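## Task

Take the foam block off the desk and leave it on top of the low shelf beneath the red sign. It must rest there on its own at the end, not held or propped by the robot. If the robot falls over or ends up tilted, the task fails.

## Robot and tools

ROBOT. A Rainbow Robotics RB-Y1: a base with two drive wheels and two rear casters, a torso whose lower leg folds at ankle, knee and hip, a pan/tilt head, and two 7-joint arms, each ending in a parallel gripper. The base is 0.66 m long and 0.58 m wide, with its front edge 0.10 m ahead of the drive axle. It drives forward/back and turns in place but cannot slide sideways. A bent leg can protrude beyond the front edge.

FRAMES. Base frame: origin on the floor midway between the drive wheels; x forward, y left, z up. chest, left_hand and right_hand are reported in this frame. A hand point sits between the finger pads; fingers point along the hand's -z axis and close along its x axis. Printed hand positions can be inaccurate, more so with the arm stretched out. The odometry frame is the base frame as it was at scene start; base_odometry only counts wheel rotation, so slipping looks like travel. Heading is in radians, left positive, -3.142 to 3.142.

execute_actions. Arguments: "actions", a list holding exactly one action object or nothing (empty list only reports state and images); "cameras", a list of head_camera, left_wrist_camera, right_wrist_camera or "all" (missing or null gives all, [] gives none). An action may contain:
- "base": one command only, relative to where the base is now. {"translate_m": d} is a straight drive of d metres, forward positive, -3 to 3. {"rotate_rad": d} is an on-the-spot turn of d radians, counter-clockwise (left) positive, -3.2 to 3.2. A move needing over 8.667 s at its top speed is refused.
- "joints": a single flat dictionary covering both arms, torso and head, keyed by joint name, each value an absolute target (radians; grippers in metres of pad opening). Ranges: torso_squat_rad 0 to 1.2 (bigger lowers the chest, kept level); torso_shift_rad -0.3 to 0.6 (positive pushes hips forward); torso_pitch_rad -0.2 to 1.4 (positive bows forward); torso_yaw_rad -1.5 to 1.5 (positive left). Per arm: shoulder_pitch -2.356 to 2.356 (0 hangs, negative swings forward and up); left_shoulder_roll_rad 0 to 3.141 (positive raises it outward), right_shoulder_roll_rad -3.141 to 0 (negative raises it outward); shoulder_yaw -2.094 to 2.094 (positive turns a bent forearm left, both arms); elbow -2.617 to 0.01 (0 straight, negative bends forward); forearm_roll -3.141 to 3.141; wrist_pitch -1.57 to 1.919 (negative tips the hand forward); hand_roll -2.705 to 2.705 (rolls positive counter-clockwise seen from above with the arm hanging, both arms); gripper_m 0 to 0.1. head_pan_rad -0.523 to 0.523 (relative to chest, left positive); head_tilt_rad -0.35 to 1.57 (positive looks down). Arm names take the left_ or right_ prefix with the _rad suffix.
- "speeds": caps for this action only, translate_m 0.05 to 0.4 m/s, rotate_rad 0.1 to 1.509 rad/s (the maxima are the defaults).
- "min_time_s": 0.1 to 8, a floor on how long each arm and head motion takes.
No action lasts beyond 15 s. Unknown keys or out-of-range numbers reject the whole call with nothing moving. Joints not named may keep chasing earlier targets. Top speeds: arm joints 1 rad/s (wrist-end joints 1.5), head 1.5, squat and pitch 0.3, shift 0.15, yaw 0.6, grippers 0.1 m/s.
The torso also obeys combined limits: squat + shift <= 1.52; squat - shift + pitch <= 1.57; shift + 0.5 pitch - 0.4 squat <= 0.7; shift + 0.3 pitch - 0.5 squat <= 0.39. Breaking one leaves the torso partway, reported off_target.

wait: {"seconds": 0 to 10}; sends nothing new, returns state and images.
zoom_image: {"camera", "region": [x0, y0, x1, y1]} in pixels of that camera's latest full image, origin top-left, at most 504 by 504. Head images are 896x504, wrist images 644x364.
read_manual: only licence texts.
finished_scene: {"scene": n}; ends that scene for good and reports whether the goal holds. A reply with no tool call ends everything.

RESULTS. base_status and joint_status give each motion's outcome: done (for the base, wheels turned the full amount even if slipping); off_target (resting short, may still push); limit_stop_at_<name>; contact_stop (hit something firm); time_out; stopped_with_arm (torso halted because an arm hit); limit_stop_at_own_body (self-collision guard acted before contact); not_followed (arm targets held back by the collision check, explained by a "joint command not followed" line with a cause; the robot may retry them later); limit_stop_at_motor_heat. A contact_stop, time_out or stopped_with_arm on one member halts its whole group (torso joints; left arm joints; right arm joints), and stopped joints hold where they are. on_its_own covers uncommanded parts; "held at" is the target held, not the position. A Motor temperatures line lists each arm's joints in joint_positions order; MOTOR HOT appears from 65 °C, and at 80 °C an OVER-TEMPERATURE FAULT brakes the robot. A torque fault (contact torque reaching a joint limit, e.g. 65.1 N m shoulders, 33.4 elbow, 23.2 wrist joints) freezes everything for 10 s and drops the rest of the call.

PRACTICE AND HAZARDS. To grip, command an opening at least 0.005 m under the object's width; off_target is then expected. After a stop, first retreat the arm in its own action, then the torso. Exception: with one object in both hands and a torso contact_stop right at start with nothing in the way, resend every arm joint (not grippers) at its current reading, then repeat the torso command. Never let the arms strike or squeeze each other, fingers and grippers included; the collision check ignores hands and grippers between arms. Each arm carries at most 3 kg; heavy loads held far forward can tip the robot with nothing to stop it. The base keeps driving after hitting furniture, and a leg pressing on furniture can shove the robot backward unseen by odometry. Avoid drops, slams and hard pushes. Loose objects may occasionally get nudged by outside pushes. Camera calibrations are approximate, wrist cameras especially.

Each tool is called after "Emit:" by a JSON object that holds its "fn" and its "kwargs".

## Session

Emit:
{"fn": "execute_actions", "kwargs": {"actions": []}}

Scene clock: 0.00 s.
Motor temperatures (°C, as the motors report them): left_arm=[25 20 22 24 24 26 25] | right_arm=[22 26 23 22 25 32 26]
base_odometry: x=+0.000 y=+0.000 heading=+0.000 (m, m, rad; odometry frame)
base_status: not commanded
joint_positions: torso_squat_rad=+0.350 torso_shift_rad=+0.001 torso_pitch_rad=+0.002 torso_yaw_rad=+0.001 left_shoulder_pitch_rad=+0.024 left_shoulder_roll_rad=+0.007 left_shoulder_yaw_rad=-0.031 left_elbow_rad=-0.247 left_forearm_roll_rad=-0.013 left_wrist_pitch_rad=-0.038 left_hand_roll_rad=-0.038 left_gripper_m=+0.100 right_shoulder_pitch_rad=+0.038 right_shoulder_roll_rad=-0.042 right_shoulder_yaw_rad=-0.011 right_elbow_rad=-0.232 right_forearm_roll_rad=-0.032 right_wrist_pitch_rad=-0.048 right_hand_roll_rad=+0.009 right_gripper_m=+0.100 head_pan_rad=-0.001 head_tilt_rad=+0.400
joint_status: not commanded
chest: x=-0.2268 y=-0.0006 z=+1.2476 quat_wxyz=(+1.000, +0.000, +0.001, +0.000) (m; base frame)
left_hand: x=-0.1172 y=+0.2220 z=+0.5717 quat_wxyz=(+0.991, +0.005, -0.129, -0.037) (m; base frame)
right_hand: x=-0.1317 y=-0.2548 z=+0.5702 quat_wxyz=(+0.992, -0.021, -0.121, -0.020) (m; base frame)
pictures: head_camera, left_wrist_camera, right_wrist_camera
Images, in order (width x height): head_camera 896x504, left_wrist_camera 644x364, right_wrist_camera 644x364.

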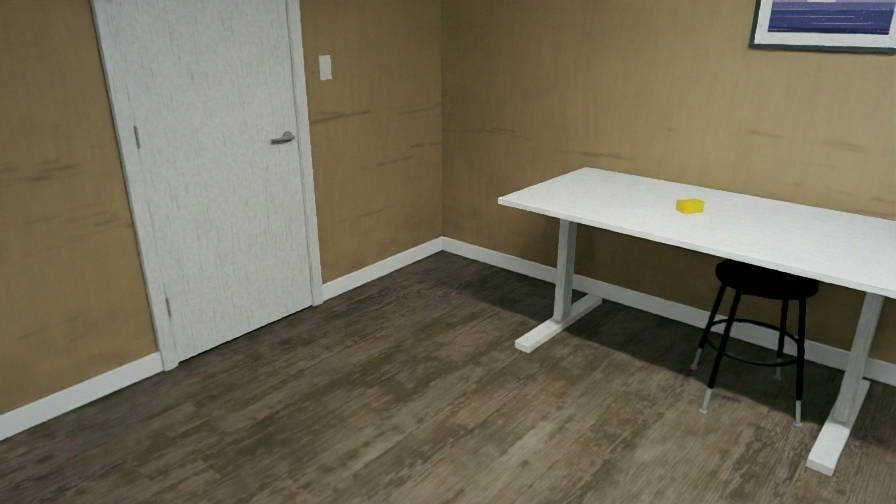

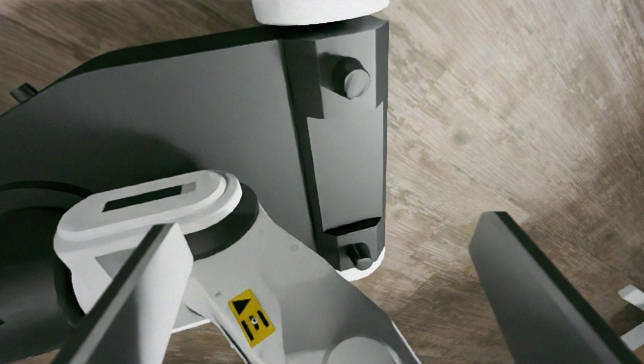

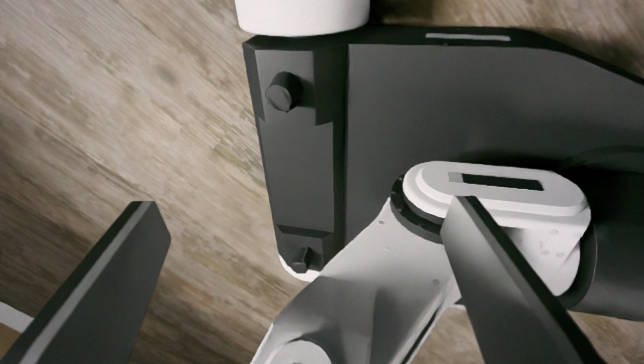

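Emit:
{"fn": "execute_actions", "kwargs": {"actions": [{"base":{"rotate_rad":-0.355}}], "cameras": []}}

Emit:
{"fn": "execute_actions", "kwargs": {"actions": [{"base":{"translate_m":1.44}}], "cameras": []}}

Emit:
{"fn": "execute_actions", "kwargs": {"actions": [{"base":{"rotate_rad":-0.41},"joints":{"head_tilt_rad":0.7,"left_shoulder_pitch_rad":-0.6,"left_elbow_rad":-1.6,"left_wrist_pitch_rad":1.9,"left_shoulder_yaw_rad":0,"left_forearm_roll_rad":0,"left_hand_roll_rad":0}}], "cameras": ["head_camera"]}}

Scene clock: 25.07 s.
Motor temperatures (°C, as the motors report them): left_arm=[25 20 22 24 24 26 25] | right_arm=[22 26 23 22 25 32 26]
base_odometry: x=+0.000 y=+0.000 heading=-0.355 (m, m, rad; odometry frame)
base_status: done
joint_positions: torso_squat_rad=+0.350 torso_shift_rad=+0.001 torso_pitch_rad=+0.002 torso_yaw_rad=+0.001 left_shoulder_pitch_rad=+0.024 left_shoulder_roll_rad=+0.007 left_shoulder_yaw_rad=-0.031 left_elbow_rad=-0.247 left_forearm_roll_rad=-0.013 left_wrist_pitch_rad=-0.038 left_hand_roll_rad=-0.038 left_gripper_m=+0.100 right_shoulder_pitch_rad=+0.038 right_shoulder_roll_rad=-0.042 right_shoulder_yaw_rad=-0.011 right_elbow_rad=-0.232 right_forearm_roll_rad=-0.032 right_wrist_pitch_rad=-0.048 right_hand_roll_rad=+0.009 right_gripper_m=+0.100 head_pan_rad=-0.001 head_tilt_rad=+0.400
joint_status: not commanded
chest: x=-0.2268 y=-0.0006 z=+1.2476 quat_wxyz=(+1.000, +0.000, +0.001, +0.000) (m; base frame)
left_hand: x=-0.1172 y=+0.2220 z=+0.5717 quat_wxyz=(+0.991, +0.005, -0.129, -0.037) (m; base frame)
right_hand: x=-0.1317 y=-0.2548 z=+0.5702 quat_wxyz=(+0.992, -0.022, -0.121, -0.020) (m; base frame)
pictures: none
No camera images: the call's "cameras" was empty. Leave "cameras" out to get every camera's image.

Scene clock: 30.20 s.
Motor temperatures (°C, as the motors report them): left_arm=[25 20 22 24 24 26 25] | right_arm=[22 26 23 22 25 32 26]
base_odometry: x=+1.350 y=-0.500 heading=-0.355 (m, m, rad; odometry frame)
base_status: done
joint_positions: torso_squat_rad=+0.350 torso_shift_rad=+0.001 torso_pitch_rad=+0.002 torso_yaw_rad=+0.001 left_shoulder_pitch_rad=+0.024 left_shoulder_roll_rad=+0.007 left_shoulder_yaw_rad=-0.031 left_elbow_rad=-0.247 left_forearm_roll_rad=-0.013 left_wrist_pitch_rad=-0.038 left_hand_roll_rad=-0.038 left_gripper_m=+0.100 right_shoulder_pitch_rad=+0.038 right_shoulder_roll_rad=-0.042 right_shoulder_yaw_rad=-0.011 right_elbow_rad=-0.232 right_forearm_roll_rad=-0.032 right_wrist_pitch_rad=-0.048 right_hand_roll_rad=+0.009 right_gripper_m=+0.100 head_pan_rad=-0.001 head_tilt_rad=+0.400
joint_status: not commanded
chest: x=-0.2267 y=-0.0006 z=+1.2476 quat_wxyz=(+1.000, +0.000, +0.001, +0.000) (m; base frame)
left_hand: x=-0.1171 y=+0.2220 z=+0.5717 quat_wxyz=(+0.991, +0.005, -0.129, -0.037) (m; base frame)
right_hand: x=-0.1317 y=-0.2548 z=+0.5702 quat_wxyz=(+0.992, -0.022, -0.121, -0.020) (m; base frame)
pictures: none
No camera images: the call's "cameras" was empty. Leave "cameras" out to get every camera's image.

Scene clock: 32.57 s.
Motor temperatures (°C, as the motors report them): left_arm=[26 20 22 24 24 26 25] | right_arm=[22 26 23 22 25 32 26]
base_odometry: x=+1.350 y=-0.500 heading=-0.765 (m, m, rad; odometry frame)
base_status: done
joint_positions: torso_squat_rad=+0.350 torso_shift_rad=+0.001 torso_pitch_rad=+0.002 torso_yaw_rad=+0.001 left_shoulder_pitch_rad=-0.600 left_shoulder_roll_rad=+0.007 left_shoulder_yaw_rad=+0.000 left_elbow_rad=-1.600 left_forearm_roll_rad=+0.000 left_wrist_pitch_rad=+1.900 left_hand_roll_rad=+0.000 left_gripper_m=+0.100 right_shoulder_pitch_rad=+0.038 right_shoulder_roll_rad=-0.042 right_shoulder_yaw_rad=-0.011 right_elbow_rad=-0.232 right_forearm_roll_rad=-0.032 right_wrist_pitch_rad=-0.048 right_hand_roll_rad=+0.009 right_gripper_m=+0.100 head_pan_rad=-0.001 head_tilt_rad=+0.700
joint_status: all done
chest: x=-0.2268 y=-0.0006 z=+1.2476 quat_wxyz=(+1.000, +0.000, +0.001, +0.000) (m; base frame)
left_hand: x=+0.2305 y=+0.1518 z=+1.0041 quat_wxyz=(+0.986, +0.019, -0.131, -0.098) (m; base frame)
right_hand: x=-0.1317 y=-0.2548 z=+0.5702 quat_wxyz=(+0.992, -0.022, -0.121, -0.020) (m; base frame)
pictures: head_camera
camera_calibration (this result's frames):
head_camera: T_world_to_cam=[[-0.0234205, -0.999718, 0.00385235, -0.00687774], [-0.624563, 0.0116226, -0.780888, 1.0619], [0.780623, -0.0206948, -0.624659, 1.00553], [0, 0, 0, 1]] pos_world=[-0.121882, 0.00159153, 1.45736]
Images, in order (width x height): head_camera 896x504.

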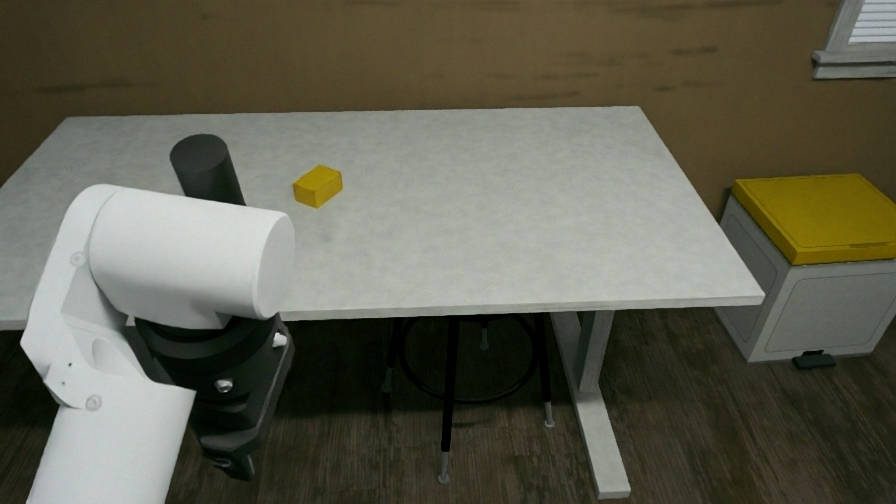

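Emit:
{"fn": "execute_actions", "kwargs": {"actions": [{"base":{"translate_m":0.55},"joints":{"torso_shift_rad":0.2,"torso_pitch_rad":0.6,"head_tilt_rad":0.6,"left_shoulder_pitch_rad":-0.95,"left_shoulder_roll_rad":0.2,"left_elbow_rad":-1.4,"left_wrist_pitch_rad":1.45,"right_shoulder_pitch_rad":0.3}}], "cameras": ["head_camera","left_wrist_camera"]}}

Scene clock: 55.63 s.
Motor temperatures (°C, as the motors report them): left_arm=[26 20 22 24 24 26 25] | right_arm=[22 26 23 22 25 32 26]
base_odometry: x=+1.747 y=-0.881 heading=-0.765 (m, m, rad; odometry frame)
base_status: done
joint_positions: torso_squat_rad=+0.350 torso_shift_rad=+0.200 torso_pitch_rad=+0.600 torso_yaw_rad=+0.001 left_shoulder_pitch_rad=-0.950 left_shoulder_roll_rad=+0.200 left_shoulder_yaw_rad=+0.000 left_elbow_rad=-1.400 left_forearm_roll_rad=+0.000 left_wrist_pitch_rad=+1.450 left_hand_roll_rad=+0.000 left_gripper_m=+0.100 right_shoulder_pitch_rad=+0.300 right_shoulder_roll_rad=-0.042 right_shoulder_yaw_rad=-0.011 right_elbow_rad=-0.232 right_forearm_roll_rad=-0.032 right_wrist_pitch_rad=-0.048 right_hand_roll_rad=+0.009 right_gripper_m=+0.100 head_pan_rad=-0.001 head_tilt_rad=+0.600
joint_status: all done
chest: x=+0.0775 y=-0.0006 z=+1.1804 quat_wxyz=(+0.955, +0.000, +0.296, +0.000) (m; base frame)
left_hand: x=+0.5571 y=+0.1792 z=+0.7804 quat_wxyz=(+0.980, +0.055, -0.137, -0.132) (m; base frame)
right_hand: x=-0.3832 y=-0.2551 z=+0.6750 quat_wxyz=(+0.952, -0.046, +0.297, -0.050) (m; base frame)
pictures: head_camera, left_wrist_camera
camera_calibration (this result's frames):
head_camera: T_world_to_cam=[[-0.0184769, -0.999725, 0.0144563, -0.011891], [-0.921795, 0.0114331, -0.387509, 0.768028], [0.387237, -0.0204857, -0.921752, 1.0897], [0, 0, 0, 1]] pos_world=[0.285773, 0.00165462, 1.30222]
left_wrist_camera: T_world_to_cam=[[0.914231, -0.306715, 0.264778, -0.655062], [-0.399284, -0.793135, 0.4599, 0.0430916], [0.0689465, -0.526177, -0.847575, 0.798781], [0, 0, 0, 1]] pos_world=[0.561011, 0.25356, 0.830655]
Images, in order (width x height): head_camera 896x504, left_wrist_camera 644x364.

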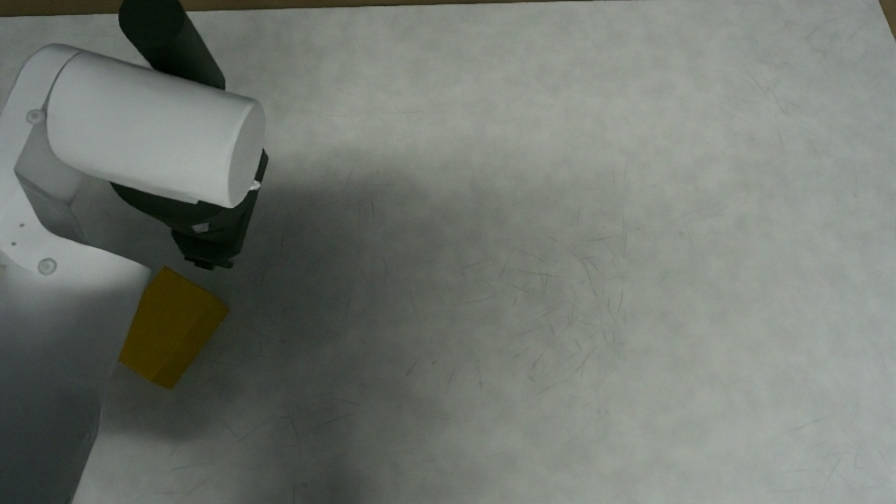

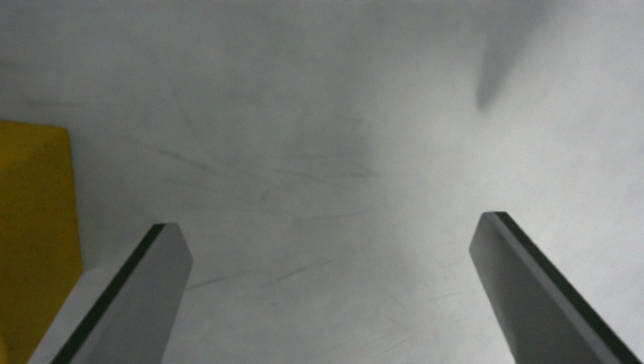

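Emit:
{"fn": "execute_actions", "kwargs": {"actions": [{"joints":{"torso_squat_rad":0.1,"left_elbow_rad":-1.6,"left_wrist_pitch_rad":1.65}}], "cameras": []}}

Emit:
{"fn": "execute_actions", "kwargs": {"actions": [{"base":{"translate_m":-0.05},"joints":{"left_wrist_pitch_rad":1.9,"left_shoulder_yaw_rad":0.25,"left_hand_roll_rad":1.05,"head_pan_rad":0.4}}], "cameras": ["head_camera","left_wrist_camera"]}}

Scene clock: 64.63 s.
Motor temperatures (°C, as the motors report them): left_arm=[26 20 22 24 24 26 25] | right_arm=[23 26 23 22 25 32 26]
base_odometry: x=+1.747 y=-0.881 heading=-0.765 (m, m, rad; odometry frame)
base_status: not commanded
joint_positions: torso_squat_rad=+0.100 torso_shift_rad=+0.200 torso_pitch_rad=+0.600 torso_yaw_rad=+0.001 left_shoulder_pitch_rad=-0.950 left_shoulder_roll_rad=+0.200 left_shoulder_yaw_rad=+0.000 left_elbow_rad=-1.600 left_forearm_roll_rad=+0.000 left_wrist_pitch_rad=+1.650 left_hand_roll_rad=+0.000 left_gripper_m=+0.100 right_shoulder_pitch_rad=+0.300 right_shoulder_roll_rad=-0.042 right_shoulder_yaw_rad=-0.011 right_elbow_rad=-0.232 right_forearm_roll_rad=-0.032 right_wrist_pitch_rad=-0.048 right_hand_roll_rad=+0.009 right_gripper_m=+0.100 head_pan_rad=-0.001 head_tilt_rad=+0.600
joint_status: all done
chest: x=+0.0851 y=-0.0006 z=+1.2185 quat_wxyz=(+0.955, +0.000, +0.296, +0.000) (m; base frame)
left_hand: x=+0.5569 y=+0.1736 z=+0.8691 quat_wxyz=(+0.980, +0.055, -0.137, -0.132) (m; base frame)
right_hand: x=-0.3755 y=-0.2552 z=+0.7131 quat_wxyz=(+0.952, -0.046, +0.297, -0.050) (m; base frame)
pictures: none
No camera images: the call's "cameras" was empty. Leave "cameras" out to get every camera's image.

Scene clock: 66.37 s.
Motor temperatures (°C, as the motors report them): left_arm=[26 20 22 24 24 26 25] | right_arm=[23 26 23 22 25 32 26]
base_odometry: x=+1.711 y=-0.847 heading=-0.765 (m, m, rad; odometry frame)
base_status: done
joint_positions: torso_squat_rad=+0.100 torso_shift_rad=+0.200 torso_pitch_rad=+0.600 torso_yaw_rad=+0.001 left_shoulder_pitch_rad=-0.950 left_shoulder_roll_rad=+0.200 left_shoulder_yaw_rad=+0.250 left_elbow_rad=-1.600 left_forearm_roll_rad=+0.000 left_wrist_pitch_rad=+1.900 left_hand_roll_rad=+1.050 left_gripper_m=+0.100 right_shoulder_pitch_rad=+0.300 right_shoulder_roll_rad=-0.042 right_shoulder_yaw_rad=-0.011 right_elbow_rad=-0.232 right_forearm_roll_rad=-0.032 right_wrist_pitch_rad=-0.048 right_hand_roll_rad=+0.009 right_gripper_m=+0.100 head_pan_rad=+0.400 head_tilt_rad=+0.600
joint_status: all done
chest: x=+0.0850 y=-0.0006 z=+1.2185 quat_wxyz=(+0.955, +0.000, +0.295, +0.000) (m; base frame)
left_hand: x=+0.5090 y=+0.2426 z=+0.8673 quat_wxyz=(+0.868, +0.019, -0.032, +0.495) (m; base frame)
right_hand: x=-0.3755 y=-0.2552 z=+0.7130 quat_wxyz=(+0.953, -0.046, +0.297, -0.050) (m; base frame)
pictures: head_camera, left_wrist_camera
camera_calibration (this result's frames):
head_camera: T_world_to_cam=[[0.304839, -0.929717, -0.206636, 0.221016], [-0.889905, -0.200749, -0.409597, 0.812998], [0.339327, 0.308748, -0.888556, 1.08704], [0, 0, 0, 1]] pos_world=[0.287256, 0.0330708, 1.34457]
left_wrist_camera: T_world_to_cam=[[0.534027, 0.840636, 0.0902561, -0.548185], [0.641321, -0.47233, 0.604658, -0.698847], [0.550928, -0.265021, -0.791355, 0.551647], [0, 0, 0, 1]] pos_world=[0.437013, 0.276935, 0.908589]
Images, in order (width x height): head_camera 896x504, left_wrist_camera 644x364.

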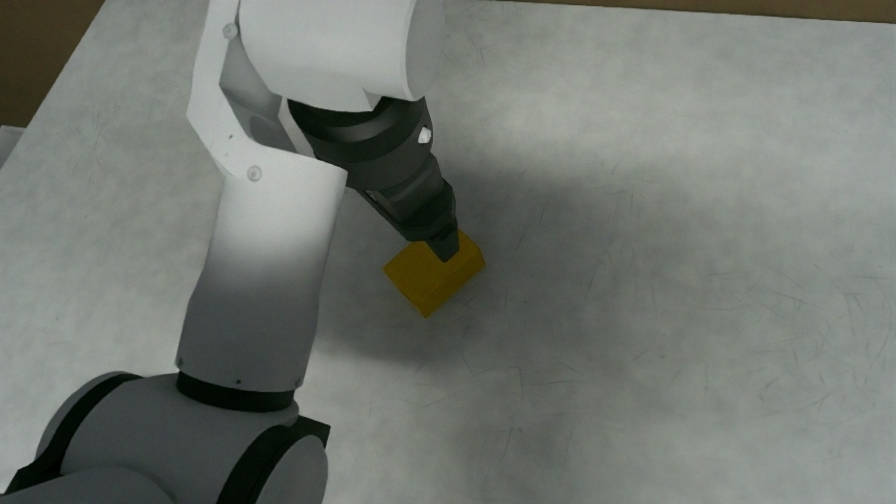

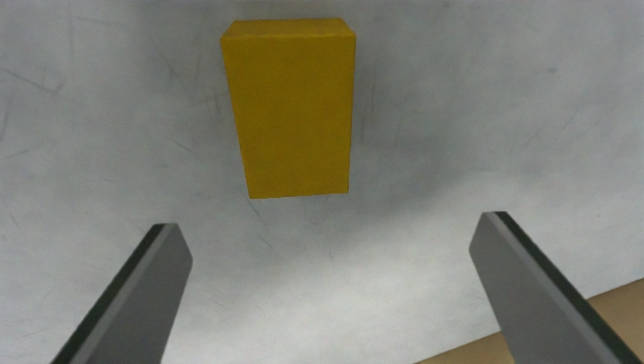

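Emit:
{"fn": "execute_actions", "kwargs": {"actions": [{"base":{"translate_m":0.015},"joints":{"torso_squat_rad":0.5}}], "cameras": ["head_camera","left_wrist_camera"]}}

Scene clock: 72.10 s.
Motor temperatures (°C, as the motors report them): left_arm=[26 20 22 24 24 26 25] | right_arm=[23 26 23 22 25 32 26]
base_odometry: x=+1.722 y=-0.857 heading=-0.765 (m, m, rad; odometry frame)
base_status: done
joint_positions: torso_squat_rad=+0.500 torso_shift_rad=+0.200 torso_pitch_rad=+0.600 torso_yaw_rad=+0.001 left_shoulder_pitch_rad=-0.950 left_shoulder_roll_rad=+0.200 left_shoulder_yaw_rad=+0.250 left_elbow_rad=-1.600 left_forearm_roll_rad=+0.000 left_wrist_pitch_rad=+1.900 left_hand_roll_rad=+1.050 left_gripper_m=+0.100 right_shoulder_pitch_rad=+0.300 right_shoulder_roll_rad=-0.042 right_shoulder_yaw_rad=-0.011 right_elbow_rad=-0.232 right_forearm_roll_rad=-0.032 right_wrist_pitch_rad=-0.048 right_hand_roll_rad=+0.009 right_gripper_m=+0.100 head_pan_rad=+0.400 head_tilt_rad=+0.600
joint_status: all done
chest: x=+0.0687 y=-0.0006 z=+1.1380 quat_wxyz=(+0.955, +0.000, +0.295, +0.000) (m; base frame)
left_hand: x=+0.4927 y=+0.2427 z=+0.7869 quat_wxyz=(+0.868, +0.019, -0.032, +0.495) (m; base frame)
right_hand: x=-0.3918 y=-0.2551 z=+0.6324 quat_wxyz=(+0.953, -0.046, +0.297, -0.050) (m; base frame)
pictures: head_camera, left_wrist_camera
camera_calibration (this result's frames):
head_camera: T_world_to_cam=[[0.304857, -0.929717, -0.206612, 0.209382], [-0.889869, -0.200748, -0.409675, 0.765563], [0.339405, 0.30875, -0.888526, 1.02097], [0, 0, 0, 1]] pos_world=[0.270896, 0.0331263, 1.26405]
left_wrist_camera: T_world_to_cam=[[0.534007, 0.840642, 0.0903164, -0.5323], [0.641247, -0.472317, 0.604747, -0.639745], [0.551034, -0.265024, -0.79128, 0.496851], [0, 0, 0, 1]] pos_world=[0.420705, 0.276989, 0.828108]
Images, in order (width x height): head_camera 896x504, left_wrist_camera 644x364.

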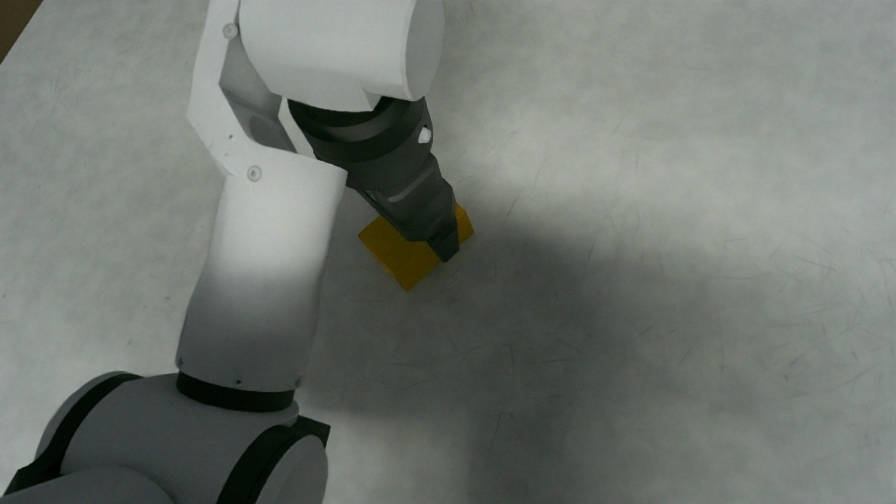

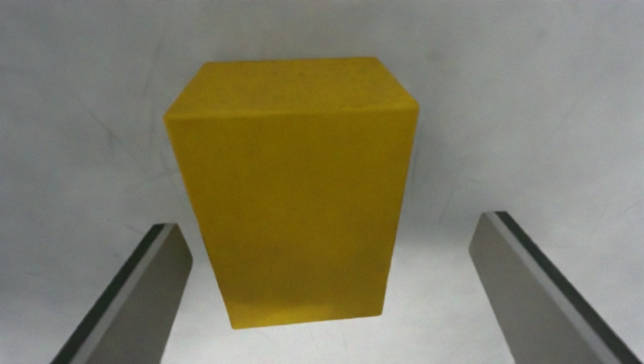

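Emit:
{"fn": "execute_actions", "kwargs": {"actions": [{"base":{"translate_m":-0.012},"joints":{"torso_squat_rad":0.585}}], "cameras": ["left_wrist_camera"]}}

Emit:
{"fn": "execute_actions", "kwargs": {"actions": [{"joints":{"left_gripper_m":0.045}}], "cameras": ["left_wrist_camera"]}}

Emit:
{"fn": "execute_actions", "kwargs": {"actions": [{"joints":{"torso_squat_rad":0.3}}], "cameras": ["left_wrist_camera"]}}

Emit:
{"fn": "execute_actions", "kwargs": {"actions": [{"base":{"translate_m":-0.6},"joints":{"torso_shift_rad":0,"torso_pitch_rad":0.2,"head_pan_rad":0,"head_tilt_rad":0,"left_shoulder_pitch_rad":-0.55}}], "cameras": []}}

Emit:
{"fn": "execute_actions", "kwargs": {"actions": [{"base":{"rotate_rad":-1.2}}], "cameras": ["head_camera","left_wrist_camera"]}}

Scene clock: 81.00 s.
Motor temperatures (°C, as the motors report them): left_arm=[26 20 22 24 24 26 25] | right_arm=[23 26 23 22 25 32 26]
base_odometry: x=+1.713 y=-0.849 heading=-0.765 (m, m, rad; odometry frame)
base_status: done
joint_positions: torso_squat_rad=+0.585 torso_shift_rad=+0.200 torso_pitch_rad=+0.600 torso_yaw_rad=+0.001 left_shoulder_pitch_rad=-0.950 left_shoulder_roll_rad=+0.200 left_shoulder_yaw_rad=+0.250 left_elbow_rad=-1.600 left_forearm_roll_rad=+0.000 left_wrist_pitch_rad=+1.900 left_hand_roll_rad=+1.050 left_gripper_m=+0.100 right_shoulder_pitch_rad=+0.300 right_shoulder_roll_rad=-0.042 right_shoulder_yaw_rad=-0.011 right_elbow_rad=-0.232 right_forearm_roll_rad=-0.032 right_wrist_pitch_rad=-0.048 right_hand_roll_rad=+0.009 right_gripper_m=+0.100 head_pan_rad=+0.400 head_tilt_rad=+0.600
joint_status: all done
chest: x=+0.0626 y=-0.0005 z=+1.1079 quat_wxyz=(+0.955, +0.000, +0.295, +0.000) (m; base frame)
left_hand: x=+0.4866 y=+0.2427 z=+0.7568 quat_wxyz=(+0.868, +0.019, -0.032, +0.495) (m; base frame)
right_hand: x=-0.3979 y=-0.2551 z=+0.6023 quat_wxyz=(+0.953, -0.046, +0.297, -0.050) (m; base frame)
pictures: left_wrist_camera
camera_calibration (this result's frames):
left_wrist_camera: T_world_to_cam=[[0.533987, 0.840655, 0.0903169, -0.526336], [0.641251, -0.472297, 0.604758, -0.617636], [0.55105, -0.265017, -0.791271, 0.476403], [0, 0, 0, 1]] pos_world=[0.414595, 0.277014, 0.798022]
Images, in order (width x height): left_wrist_camera 644x364.

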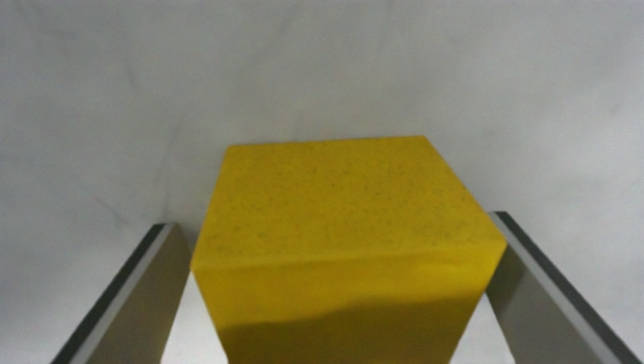

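Scene clock: 82.03 s.
Motor temperatures (°C, as the motors report them): left_arm=[26 20 22 24 24 26 25] | right_arm=[23 26 23 22 25 32 26]
base_odometry: x=+1.713 y=-0.849 heading=-0.765 (m, m, rad; odometry frame)
base_status: not commanded
joint_positions: torso_squat_rad=+0.585 torso_shift_rad=+0.200 torso_pitch_rad=+0.600 torso_yaw_rad=+0.001 left_shoulder_pitch_rad=-0.950 left_shoulder_roll_rad=+0.200 left_shoulder_yaw_rad=+0.250 left_elbow_rad=-1.600 left_forearm_roll_rad=+0.000 left_wrist_pitch_rad=+1.900 left_hand_roll_rad=+1.050 left_gripper_m=+0.059 right_shoulder_pitch_rad=+0.300 right_shoulder_roll_rad=-0.042 right_shoulder_yaw_rad=-0.011 right_elbow_rad=-0.232 right_forearm_roll_rad=-0.032 right_wrist_pitch_rad=-0.048 right_hand_roll_rad=+0.009 right_gripper_m=+0.100 head_pan_rad=+0.400 head_tilt_rad=+0.600
joint_status: left_gripper_m off_target (ended at +0.059, target +0.045)
chest: x=+0.0626 y=-0.0005 z=+1.1079 quat_wxyz=(+0.955, +0.000, +0.295, +0.000) (m; base frame)
left_hand: x=+0.4866 y=+0.2427 z=+0.7568 quat_wxyz=(+0.868, +0.019, -0.032, +0.495) (m; base frame)
right_hand: x=-0.3979 y=-0.2551 z=+0.6023 quat_wxyz=(+0.953, -0.046, +0.297, -0.050) (m; base frame)
pictures: left_wrist_camera
camera_calibration (this result's frames):
left_wrist_camera: T_world_to_cam=[[0.533982, 0.840656, 0.090343, -0.526358], [0.641221, -0.472297, 0.60479, -0.61766], [0.551089, -0.265017, -0.791244, 0.476368], [0, 0, 0, 1]] pos_world=[0.414601, 0.277013, 0.798031]
Images, in order (width x height): left_wrist_camera 644x364.

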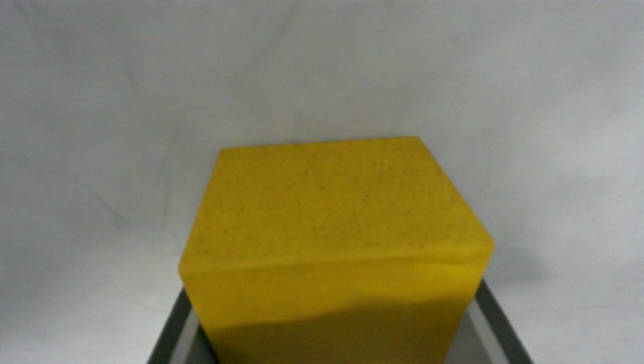

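Scene clock: 83.77 s.
Motor temperatures (°C, as the motors report them): left_arm=[26 20 22 24 24 26 25] | right_arm=[23 26 23 22 25 32 26]
base_odometry: x=+1.713 y=-0.849 heading=-0.765 (m, m, rad; odometry frame)
base_status: not commanded
joint_positions: torso_squat_rad=+0.300 torso_shift_rad=+0.200 torso_pitch_rad=+0.600 torso_yaw_rad=+0.001 left_shoulder_pitch_rad=-0.950 left_shoulder_roll_rad=+0.200 left_shoulder_yaw_rad=+0.250 left_elbow_rad=-1.600 left_forearm_roll_rad=+0.000 left_wrist_pitch_rad=+1.900 left_hand_roll_rad=+1.050 left_gripper_m=+0.059 right_shoulder_pitch_rad=+0.300 right_shoulder_roll_rad=-0.042 right_shoulder_yaw_rad=-0.011 right_elbow_rad=-0.232 right_forearm_roll_rad=-0.032 right_wrist_pitch_rad=-0.048 right_hand_roll_rad=+0.009 right_gripper_m=+0.100 head_pan_rad=+0.400 head_tilt_rad=+0.600
joint_status: all done
chest: x=+0.0796 y=-0.0006 z=+1.1913 quat_wxyz=(+0.955, +0.000, +0.296, +0.000) (m; base frame)
left_hand: x=+0.5035 y=+0.2427 z=+0.8400 quat_wxyz=(+0.868, +0.019, -0.032, +0.495) (m; base frame)
right_hand: x=-0.3810 y=-0.2552 z=+0.6858 quat_wxyz=(+0.952, -0.046, +0.297, -0.050) (m; base frame)
pictures: left_wrist_camera
camera_calibration (this result's frames):
left_wrist_camera: T_world_to_cam=[[0.534009, 0.840658, 0.0901558, -0.542722], [0.641427, -0.472289, 0.604578, -0.678792], [0.550823, -0.265021, -0.791428, 0.533152], [0, 0, 0, 1]] pos_world=[0.431542, 0.276954, 0.881263]
Images, in order (width x height): left_wrist_camera 644x364.

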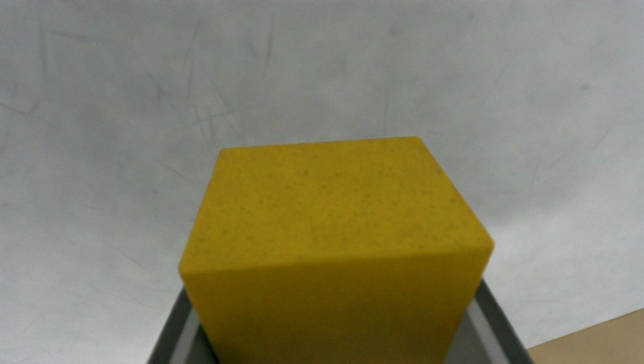

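Scene clock: 87.23 s.
Motor temperatures (°C, as the motors report them): left_arm=[26 20 22 24 24 26 25] | right_arm=[23 26 23 22 25 32 26]
base_odometry: x=+1.280 y=-0.433 heading=-0.766 (m, m, rad; odometry frame)
base_status: done
joint_positions: torso_squat_rad=+0.300 torso_shift_rad=+0.000 torso_pitch_rad=+0.200 torso_yaw_rad=+0.001 left_shoulder_pitch_rad=-0.550 left_shoulder_roll_rad=+0.200 left_shoulder_yaw_rad=+0.250 left_elbow_rad=-1.600 left_forearm_roll_rad=+0.000 left_wrist_pitch_rad=+1.900 left_hand_roll_rad=+1.050 left_gripper_m=+0.059 right_shoulder_pitch_rad=+0.300 right_shoulder_roll_rad=-0.042 right_shoulder_yaw_rad=-0.011 right_elbow_rad=-0.232 right_forearm_roll_rad=-0.032 right_wrist_pitch_rad=-0.048 right_hand_roll_rad=+0.009 right_gripper_m=+0.100 head_pan_rad=+0.000 head_tilt_rad=+0.000
joint_status: all done
chest: x=-0.1666 y=-0.0006 z=+1.2525 quat_wxyz=(+0.995, +0.000, +0.100, +0.000) (m; base frame)
left_hand: x=+0.2305 y=+0.3121 z=+0.9256 quat_wxyz=(+0.834, +0.038, -0.054, +0.548) (m; base frame)
right_hand: x=-0.3939 y=-0.2551 z=+0.6075 quat_wxyz=(+0.993, -0.035, +0.102, -0.058) (m; base frame)
pictures: none
No camera images: the call's "cameras" was empty. Leave "cameras" out to get every camera's image.

Scene clock: 90.67 s.
Motor temperatures (°C, as the motors report them): left_arm=[26 20 22 24 24 26 25] | right_arm=[23 26 23 22 25 32 26]
base_odometry: x=+1.280 y=-0.433 heading=-1.965 (m, m, rad; odometry frame)
base_status: done
joint_positions: torso_squat_rad=+0.300 torso_shift_rad=+0.000 torso_pitch_rad=+0.200 torso_yaw_rad=+0.001 left_shoulder_pitch_rad=-0.550 left_shoulder_roll_rad=+0.200 left_shoulder_yaw_rad=+0.250 left_elbow_rad=-1.600 left_forearm_roll_rad=+0.000 left_wrist_pitch_rad=+1.900 left_hand_roll_rad=+1.050 left_gripper_m=+0.059 right_shoulder_pitch_rad=+0.300 right_shoulder_roll_rad=-0.042 right_shoulder_yaw_rad=-0.011 right_elbow_rad=-0.232 right_forearm_roll_rad=-0.032 right_wrist_pitch_rad=-0.048 right_hand_roll_rad=+0.009 right_gripper_m=+0.100 head_pan_rad=+0.000 head_tilt_rad=+0.000
joint_status: not commanded
chest: x=-0.1666 y=-0.0006 z=+1.2525 quat_wxyz=(+0.995, +0.000, +0.100, +0.000) (m; base frame)
left_hand: x=+0.2305 y=+0.3121 z=+0.9256 quat_wxyz=(+0.834, +0.038, -0.054, +0.548) (m; base frame)
right_hand: x=-0.3939 y=-0.2551 z=+0.6075 quat_wxyz=(+0.993, -0.035, +0.102, -0.058) (m; base frame)
pictures: head_camera, left_wrist_camera
camera_calibration (this result's frames):
head_camera: T_world_to_cam=[[-0.0220143, -0.999724, -0.00822708, 0.0130446], [-0.171746, 0.0118884, -0.98507, 1.46373], [0.984895, -0.0202727, -0.17196, 0.293748], [0, 0, 0, 1]] pos_world=[-0.0376337, 0.00159456, 1.4925]
left_wrist_camera: T_world_to_cam=[[0.422175, 0.89449, 0.147162, -0.506786], [0.683375, -0.420698, 0.596667, -0.541045], [0.595623, -0.151331, -0.78888, 0.721549], [0, 0, 0, 1]] pos_world=[0.153917, 0.334891, 0.966619]
Images, in order (width x height): head_camera 896x504, left_wrist_camera 644x364.

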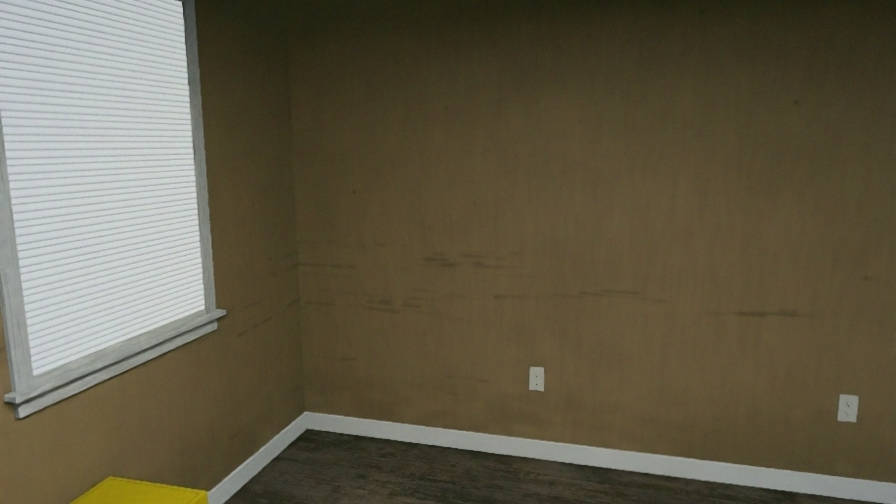

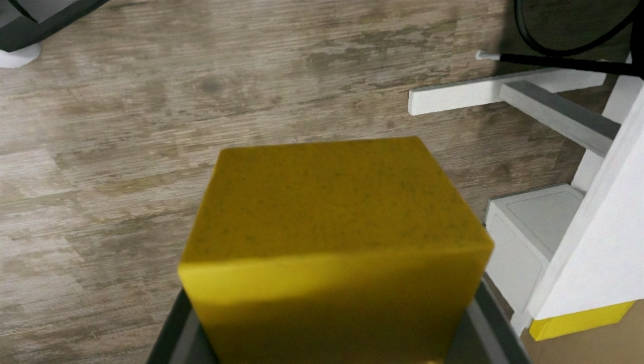

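Emit:
{"fn": "execute_actions", "kwargs": {"actions": [{"base":{"rotate_rad":-1.3},"joints":{"head_tilt_rad":0.1}}], "cameras": ["head_camera"]}}

Scene clock: 96.50 s.
Motor temperatures (°C, as the motors report them): left_arm=[26 20 22 24 24 26 25] | right_arm=[23 26 23 22 25 32 26]
base_odometry: x=+1.280 y=-0.433 heading=+3.018 (m, m, rad; odometry frame)
base_status: done
joint_positions: torso_squat_rad=+0.300 torso_shift_rad=+0.000 torso_pitch_rad=+0.200 torso_yaw_rad=+0.001 left_shoulder_pitch_rad=-0.550 left_shoulder_roll_rad=+0.200 left_shoulder_yaw_rad=+0.250 left_elbow_rad=-1.600 left_forearm_roll_rad=+0.000 left_wrist_pitch_rad=+1.900 left_hand_roll_rad=+1.050 left_gripper_m=+0.059 right_shoulder_pitch_rad=+0.300 right_shoulder_roll_rad=-0.042 right_shoulder_yaw_rad=-0.011 right_elbow_rad=-0.232 right_forearm_roll_rad=-0.032 right_wrist_pitch_rad=-0.048 right_hand_roll_rad=+0.009 right_gripper_m=+0.100 head_pan_rad=+0.000 head_tilt_rad=+0.100
joint_status: all done
chest: x=-0.1666 y=-0.0006 z=+1.2525 quat_wxyz=(+0.995, +0.000, +0.100, +0.000) (m; base frame)
left_hand: x=+0.2305 y=+0.3121 z=+0.9256 quat_wxyz=(+0.834, +0.038, -0.054, +0.548) (m; base frame)
right_hand: x=-0.3939 y=-0.2551 z=+0.6075 quat_wxyz=(+0.993, -0.035, +0.102, -0.058) (m; base frame)
pictures: head_camera
camera_calibration (this result's frames):
head_camera: T_world_to_cam=[[-0.022652, -0.999726, -0.00591759, 0.00963521], [-0.269219, 0.0118002, -0.963007, 1.42161], [0.962813, -0.0202209, -0.269412, 0.432165], [0, 0, 0, 1]] pos_world=[-0.033152, 0.00159599, 1.48551]
Images, in order (width x height): head_camera 896x504.

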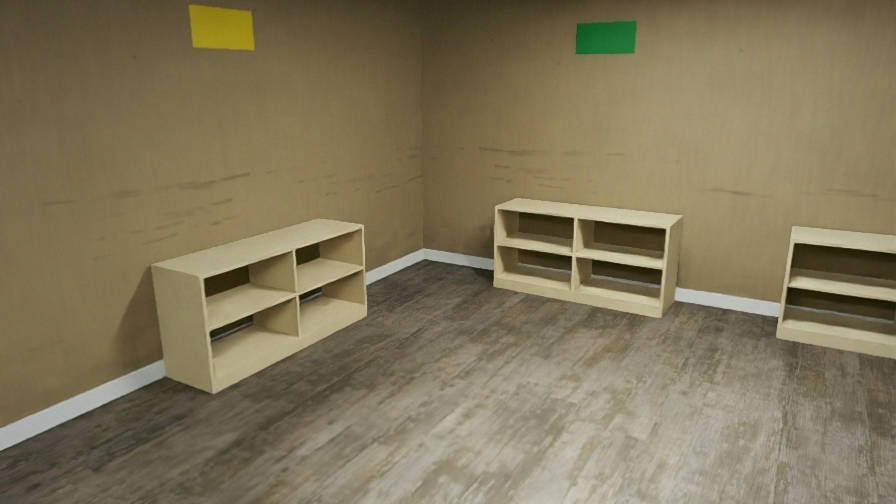

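Wall normal heading ≈ 2.376.

Emit:
{"fn": "execute_actions", "kwargs": {"actions": [{"base":{"rotate_rad":-0.64}}], "cameras": ["head_camera"]}}

Scene clock: 103.13 s.
Motor temperatures (°C, as the motors report them): left_arm=[26 20 22 25 24 26 25] | right_arm=[23 26 23 22 25 32 26]
base_odometry: x=+1.280 y=-0.433 heading=+2.379 (m, m, rad; odometry frame)
base_status: done
joint_positions: torso_squat_rad=+0.300 torso_shift_rad=+0.000 torso_pitch_rad=+0.200 torso_yaw_rad=+0.001 left_shoulder_pitch_rad=-0.550 left_shoulder_roll_rad=+0.200 left_shoulder_yaw_rad=+0.250 left_elbow_rad=-1.600 left_forearm_roll_rad=+0.000 left_wrist_pitch_rad=+1.900 left_hand_roll_rad=+1.050 left_gripper_m=+0.059 right_shoulder_pitch_rad=+0.300 right_shoulder_roll_rad=-0.042 right_shoulder_yaw_rad=-0.011 right_elbow_rad=-0.232 right_forearm_roll_rad=-0.032 right_wrist_pitch_rad=-0.048 right_hand_roll_rad=+0.009 right_gripper_m=+0.100 head_pan_rad=+0.000 head_tilt_rad=+0.100
joint_status: not commanded
chest: x=-0.1666 y=-0.0006 z=+1.2525 quat_wxyz=(+0.995, +0.000, +0.100, +0.000) (m; base frame)
left_hand: x=+0.2305 y=+0.3121 z=+0.9256 quat_wxyz=(+0.834, +0.038, -0.054, +0.548) (m; base frame)
right_hand: x=-0.3939 y=-0.2551 z=+0.6075 quat_wxyz=(+0.993, -0.035, +0.102, -0.058) (m; base frame)
pictures: head_camera
camera_calibration (this result's frames):
head_camera: T_world_to_cam=[[-0.0226526, -0.999726, -0.00591425, 0.00963627], [-0.26922, 0.0117972, -0.963007, 1.42161], [0.962812, -0.0202223, -0.269413, 0.432166], [0, 0, 0, 1]] pos_world=[-0.0331519, 0.00160203, 1.48551]
Images, in order (width x height): head_camera 896x504.

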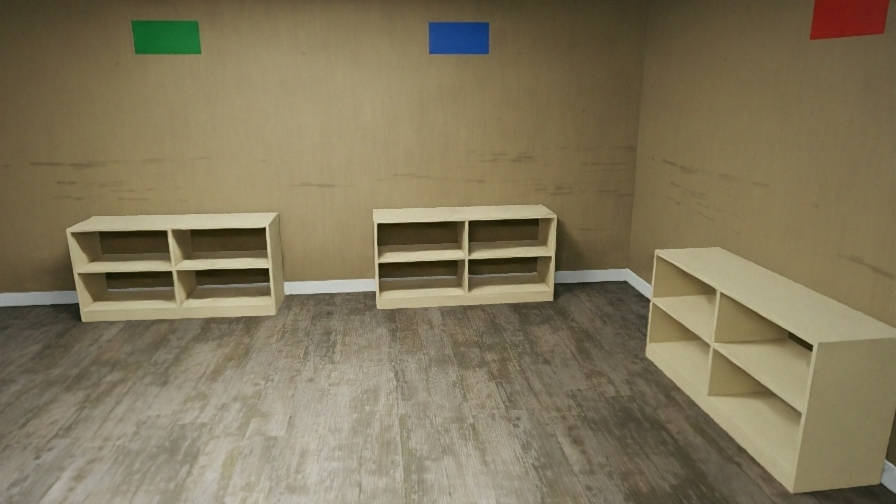

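Emit:
{"fn": "execute_actions", "kwargs": {"actions": [{"base":{"rotate_rad":-0.36}}], "cameras": []}}

Emit:
{"fn": "execute_actions", "kwargs": {"actions": [{"base":{"translate_m":2.2},"joints":{"torso_pitch_rad":0.6,"left_shoulder_pitch_rad":-0.95,"torso_squat_rad":0.5,"head_tilt_rad":0.4}}], "cameras": []}}

Emit:
{"fn": "execute_actions", "kwargs": {"actions": [{"base":{"rotate_rad":-1.08}}], "cameras": ["head_camera"]}}

Scene clock: 115.93 s.
Motor temperatures (°C, as the motors report them): left_arm=[26 20 22 25 24 26 25] | right_arm=[23 26 23 22 25 32 26]
base_odometry: x=+1.280 y=-0.433 heading=+2.019 (m, m, rad; odometry frame)
base_status: done
joint_positions: torso_squat_rad=+0.300 torso_shift_rad=+0.000 torso_pitch_rad=+0.200 torso_yaw_rad=+0.001 left_shoulder_pitch_rad=-0.550 left_shoulder_roll_rad=+0.200 left_shoulder_yaw_rad=+0.250 left_elbow_rad=-1.600 left_forearm_roll_rad=+0.000 left_wrist_pitch_rad=+1.900 left_hand_roll_rad=+1.050 left_gripper_m=+0.059 right_shoulder_pitch_rad=+0.300 right_shoulder_roll_rad=-0.042 right_shoulder_yaw_rad=-0.011 right_elbow_rad=-0.232 right_forearm_roll_rad=-0.032 right_wrist_pitch_rad=-0.048 right_hand_roll_rad=+0.009 right_gripper_m=+0.100 head_pan_rad=+0.000 head_tilt_rad=+0.100
joint_status: not commanded
chest: x=-0.1666 y=-0.0006 z=+1.2525 quat_wxyz=(+0.995, +0.000, +0.100, +0.000) (m; base frame)
left_hand: x=+0.2305 y=+0.3121 z=+0.9256 quat_wxyz=(+0.834, +0.038, -0.054, +0.548) (m; base frame)
right_hand: x=-0.3939 y=-0.2551 z=+0.6075 quat_wxyz=(+0.993, -0.035, +0.102, -0.058) (m; base frame)
pictures: none
No camera images: the call's "cameras" was empty. Leave "cameras" out to get every camera's image.

Scene clock: 122.77 s.
Motor temperatures (°C, as the motors report them): left_arm=[26 20 22 25 24 26 25] | right_arm=[23 26 23 22 25 32 26]
base_odometry: x=+0.327 y=+1.550 heading=+2.019 (m, m, rad; odometry frame)
base_status: done
joint_positions: torso_squat_rad=+0.500 torso_shift_rad=+0.000 torso_pitch_rad=+0.600 torso_yaw_rad=+0.001 left_shoulder_pitch_rad=-0.950 left_shoulder_roll_rad=+0.200 left_shoulder_yaw_rad=+0.250 left_elbow_rad=-1.600 left_forearm_roll_rad=+0.000 left_wrist_pitch_rad=+1.900 left_hand_roll_rad=+1.050 left_gripper_m=+0.059 right_shoulder_pitch_rad=+0.300 right_shoulder_roll_rad=-0.042 right_shoulder_yaw_rad=-0.011 right_elbow_rad=-0.232 right_forearm_roll_rad=-0.032 right_wrist_pitch_rad=-0.048 right_hand_roll_rad=+0.009 right_gripper_m=+0.100 head_pan_rad=+0.000 head_tilt_rad=+0.400
joint_status: all done
chest: x=-0.0532 y=-0.0006 z=+1.1502 quat_wxyz=(+0.955, +0.000, +0.296, +0.001) (m; base frame)
left_hand: x=+0.3707 y=+0.2427 z=+0.7990 quat_wxyz=(+0.868, +0.019, -0.032, +0.496) (m; base frame)
right_hand: x=-0.5138 y=-0.2551 z=+0.6447 quat_wxyz=(+0.952, -0.046, +0.297, -0.049) (m; base frame)
pictures: none
No camera images: the call's "cameras" was empty. Leave "cameras" out to get every camera's image.

Scene clock: 126.03 s.
Motor temperatures (°C, as the motors report them): left_arm=[26 20 22 25 24 26 25] | right_arm=[23 26 23 22 25 32 26]
base_odometry: x=+0.327 y=+1.550 heading=+0.939 (m, m, rad; odometry frame)
base_status: done
joint_positions: torso_squat_rad=+0.500 torso_shift_rad=+0.000 torso_pitch_rad=+0.600 torso_yaw_rad=+0.001 left_shoulder_pitch_rad=-0.950 left_shoulder_roll_rad=+0.200 left_shoulder_yaw_rad=+0.250 left_elbow_rad=-1.600 left_forearm_roll_rad=+0.000 left_wrist_pitch_rad=+1.900 left_hand_roll_rad=+1.050 left_gripper_m=+0.059 right_shoulder_pitch_rad=+0.300 right_shoulder_roll_rad=-0.042 right_shoulder_yaw_rad=-0.011 right_elbow_rad=-0.232 right_forearm_roll_rad=-0.032 right_wrist_pitch_rad=-0.048 right_hand_roll_rad=+0.009 right_gripper_m=+0.100 head_pan_rad=+0.000 head_tilt_rad=+0.400
joint_status: not commanded
chest: x=-0.0532 y=-0.0006 z=+1.1502 quat_wxyz=(+0.955, +0.000, +0.296, +0.001) (m; base frame)
left_hand: x=+0.3707 y=+0.2427 z=+0.7990 quat_wxyz=(+0.868, +0.019, -0.032, +0.496) (m; base frame)
right_hand: x=-0.5138 y=-0.2551 z=+0.6447 quat_wxyz=(+0.952, -0.046, +0.297, -0.049) (m; base frame)
pictures: head_camera
camera_calibration (this result's frames):
head_camera: T_world_to_cam=[[-0.0205703, -0.999738, 0.0100749, -0.00796762], [-0.826427, 0.0113314, -0.56293, 0.856985], [0.562668, -0.0199058, -0.826443, 0.974625], [0, 0, 0, 1]] pos_world=[0.159681, 0.00172434, 1.28797]
Images, in order (width x height): head_camera 896x504.

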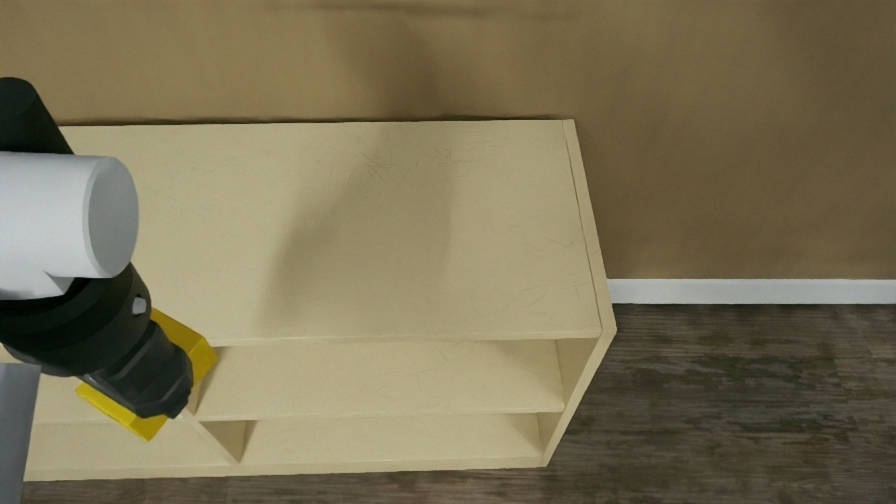

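Emit:
{"fn": "execute_actions", "kwargs": {"actions": [{"base":{"translate_m":0.28},"joints":{"torso_squat_rad":0.65}}], "cameras": []}}

Emit:
{"fn": "execute_actions", "kwargs": {"actions": [{"joints":{"torso_squat_rad":0.83,"head_pan_rad":0.4,"head_tilt_rad":0.6}}], "cameras": ["head_camera","left_wrist_camera"]}}

Scene clock: 134.13 s.
Motor temperatures (°C, as the motors report them): left_arm=[26 20 22 25 24 26 25] | right_arm=[23 26 23 22 25 32 26]
base_odometry: x=+0.492 y=+1.776 heading=+0.939 (m, m, rad; odometry frame)
base_status: done
joint_positions: torso_squat_rad=+0.650 torso_shift_rad=+0.000 torso_pitch_rad=+0.600 torso_yaw_rad=+0.001 left_shoulder_pitch_rad=-0.950 left_shoulder_roll_rad=+0.200 left_shoulder_yaw_rad=+0.250 left_elbow_rad=-1.600 left_forearm_roll_rad=+0.000 left_wrist_pitch_rad=+1.900 left_hand_roll_rad=+1.050 left_gripper_m=+0.059 right_shoulder_pitch_rad=+0.300 right_shoulder_roll_rad=-0.042 right_shoulder_yaw_rad=-0.011 right_elbow_rad=-0.232 right_forearm_roll_rad=-0.032 right_wrist_pitch_rad=-0.048 right_hand_roll_rad=+0.009 right_gripper_m=+0.100 head_pan_rad=+0.000 head_tilt_rad=+0.400
joint_status: all done
chest: x=-0.0532 y=-0.0005 z=+1.0931 quat_wxyz=(+0.955, +0.000, +0.296, +0.001) (m; base frame)
left_hand: x=+0.3707 y=+0.2428 z=+0.7419 quat_wxyz=(+0.868, +0.019, -0.032, +0.496) (m; base frame)
right_hand: x=-0.5138 y=-0.2551 z=+0.5877 quat_wxyz=(+0.952, -0.046, +0.297, -0.049) (m; base frame)
pictures: none
No camera images: the call's "cameras" was empty. Leave "cameras" out to get every camera's image.

Scene clock: 135.50 s.
Motor temperatures (°C, as the motors report them): left_arm=[26 20 22 25 24 26 25] | right_arm=[23 26 23 22 25 32 26]
base_odometry: x=+0.492 y=+1.776 heading=+0.939 (m, m, rad; odometry frame)
base_status: not commanded
joint_positions: torso_squat_rad=+0.830 torso_shift_rad=+0.000 torso_pitch_rad=+0.600 torso_yaw_rad=+0.001 left_shoulder_pitch_rad=-0.950 left_shoulder_roll_rad=+0.200 left_shoulder_yaw_rad=+0.250 left_elbow_rad=-1.600 left_forearm_roll_rad=+0.000 left_wrist_pitch_rad=+1.900 left_hand_roll_rad=+1.050 left_gripper_m=+0.059 right_shoulder_pitch_rad=+0.300 right_shoulder_roll_rad=-0.042 right_shoulder_yaw_rad=-0.011 right_elbow_rad=-0.232 right_forearm_roll_rad=-0.032 right_wrist_pitch_rad=-0.048 right_hand_roll_rad=+0.009 right_gripper_m=+0.100 head_pan_rad=+0.400 head_tilt_rad=+0.600
joint_status: all done
chest: x=-0.0533 y=-0.0005 z=+1.0083 quat_wxyz=(+0.955, +0.000, +0.295, +0.001) (m; base frame)
left_hand: x=+0.3706 y=+0.2428 z=+0.6572 quat_wxyz=(+0.868, +0.019, -0.032, +0.496) (m; base frame)
right_hand: x=-0.5138 y=-0.2550 z=+0.5027 quat_wxyz=(+0.953, -0.046, +0.297, -0.049) (m; base frame)
pictures: head_camera, left_wrist_camera
camera_calibration (this result's frames):
head_camera: T_world_to_cam=[[0.30487, -0.929703, -0.206655, 0.219917], [-0.889895, -0.200768, -0.409608, 0.603834], [0.339325, 0.308779, -0.888546, 0.947151], [0, 0, 0, 1]] pos_world=[0.148911, 0.0332276, 1.13437]
left_wrist_camera: T_world_to_cam=[[0.533872, 0.840738, 0.090225, -0.45544], [0.641397, -0.472183, 0.604692, -0.483016], [0.55099, -0.264958, -0.791332, 0.46155], [0, 0, 0, 1]] pos_world=[0.298642, 0.277125, 0.698407]
Images, in order (width x height): head_camera 896x504, left_wrist_camera 644x364.

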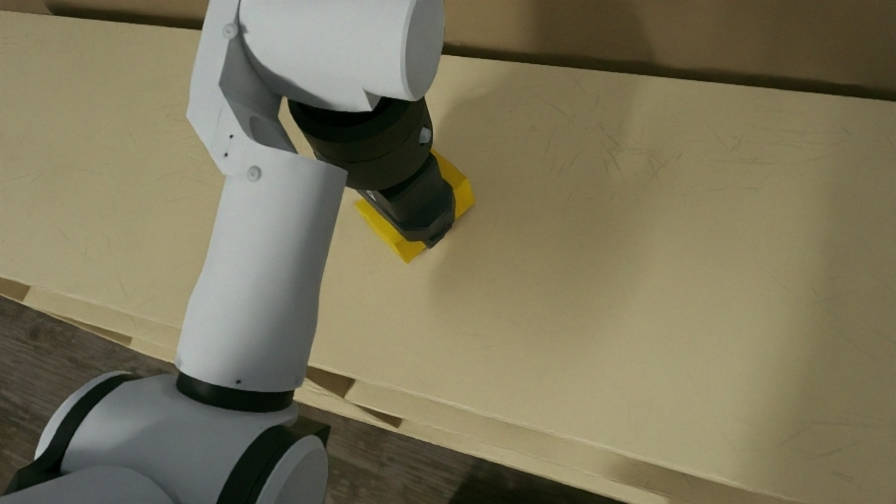

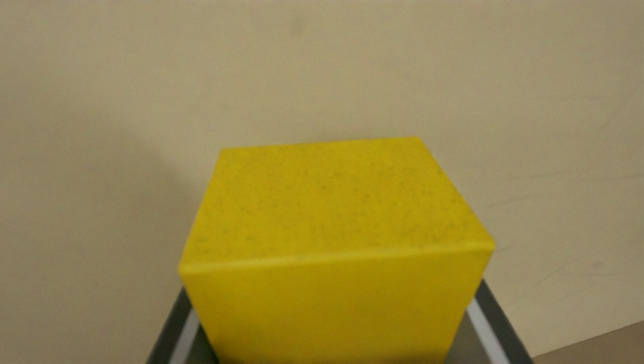

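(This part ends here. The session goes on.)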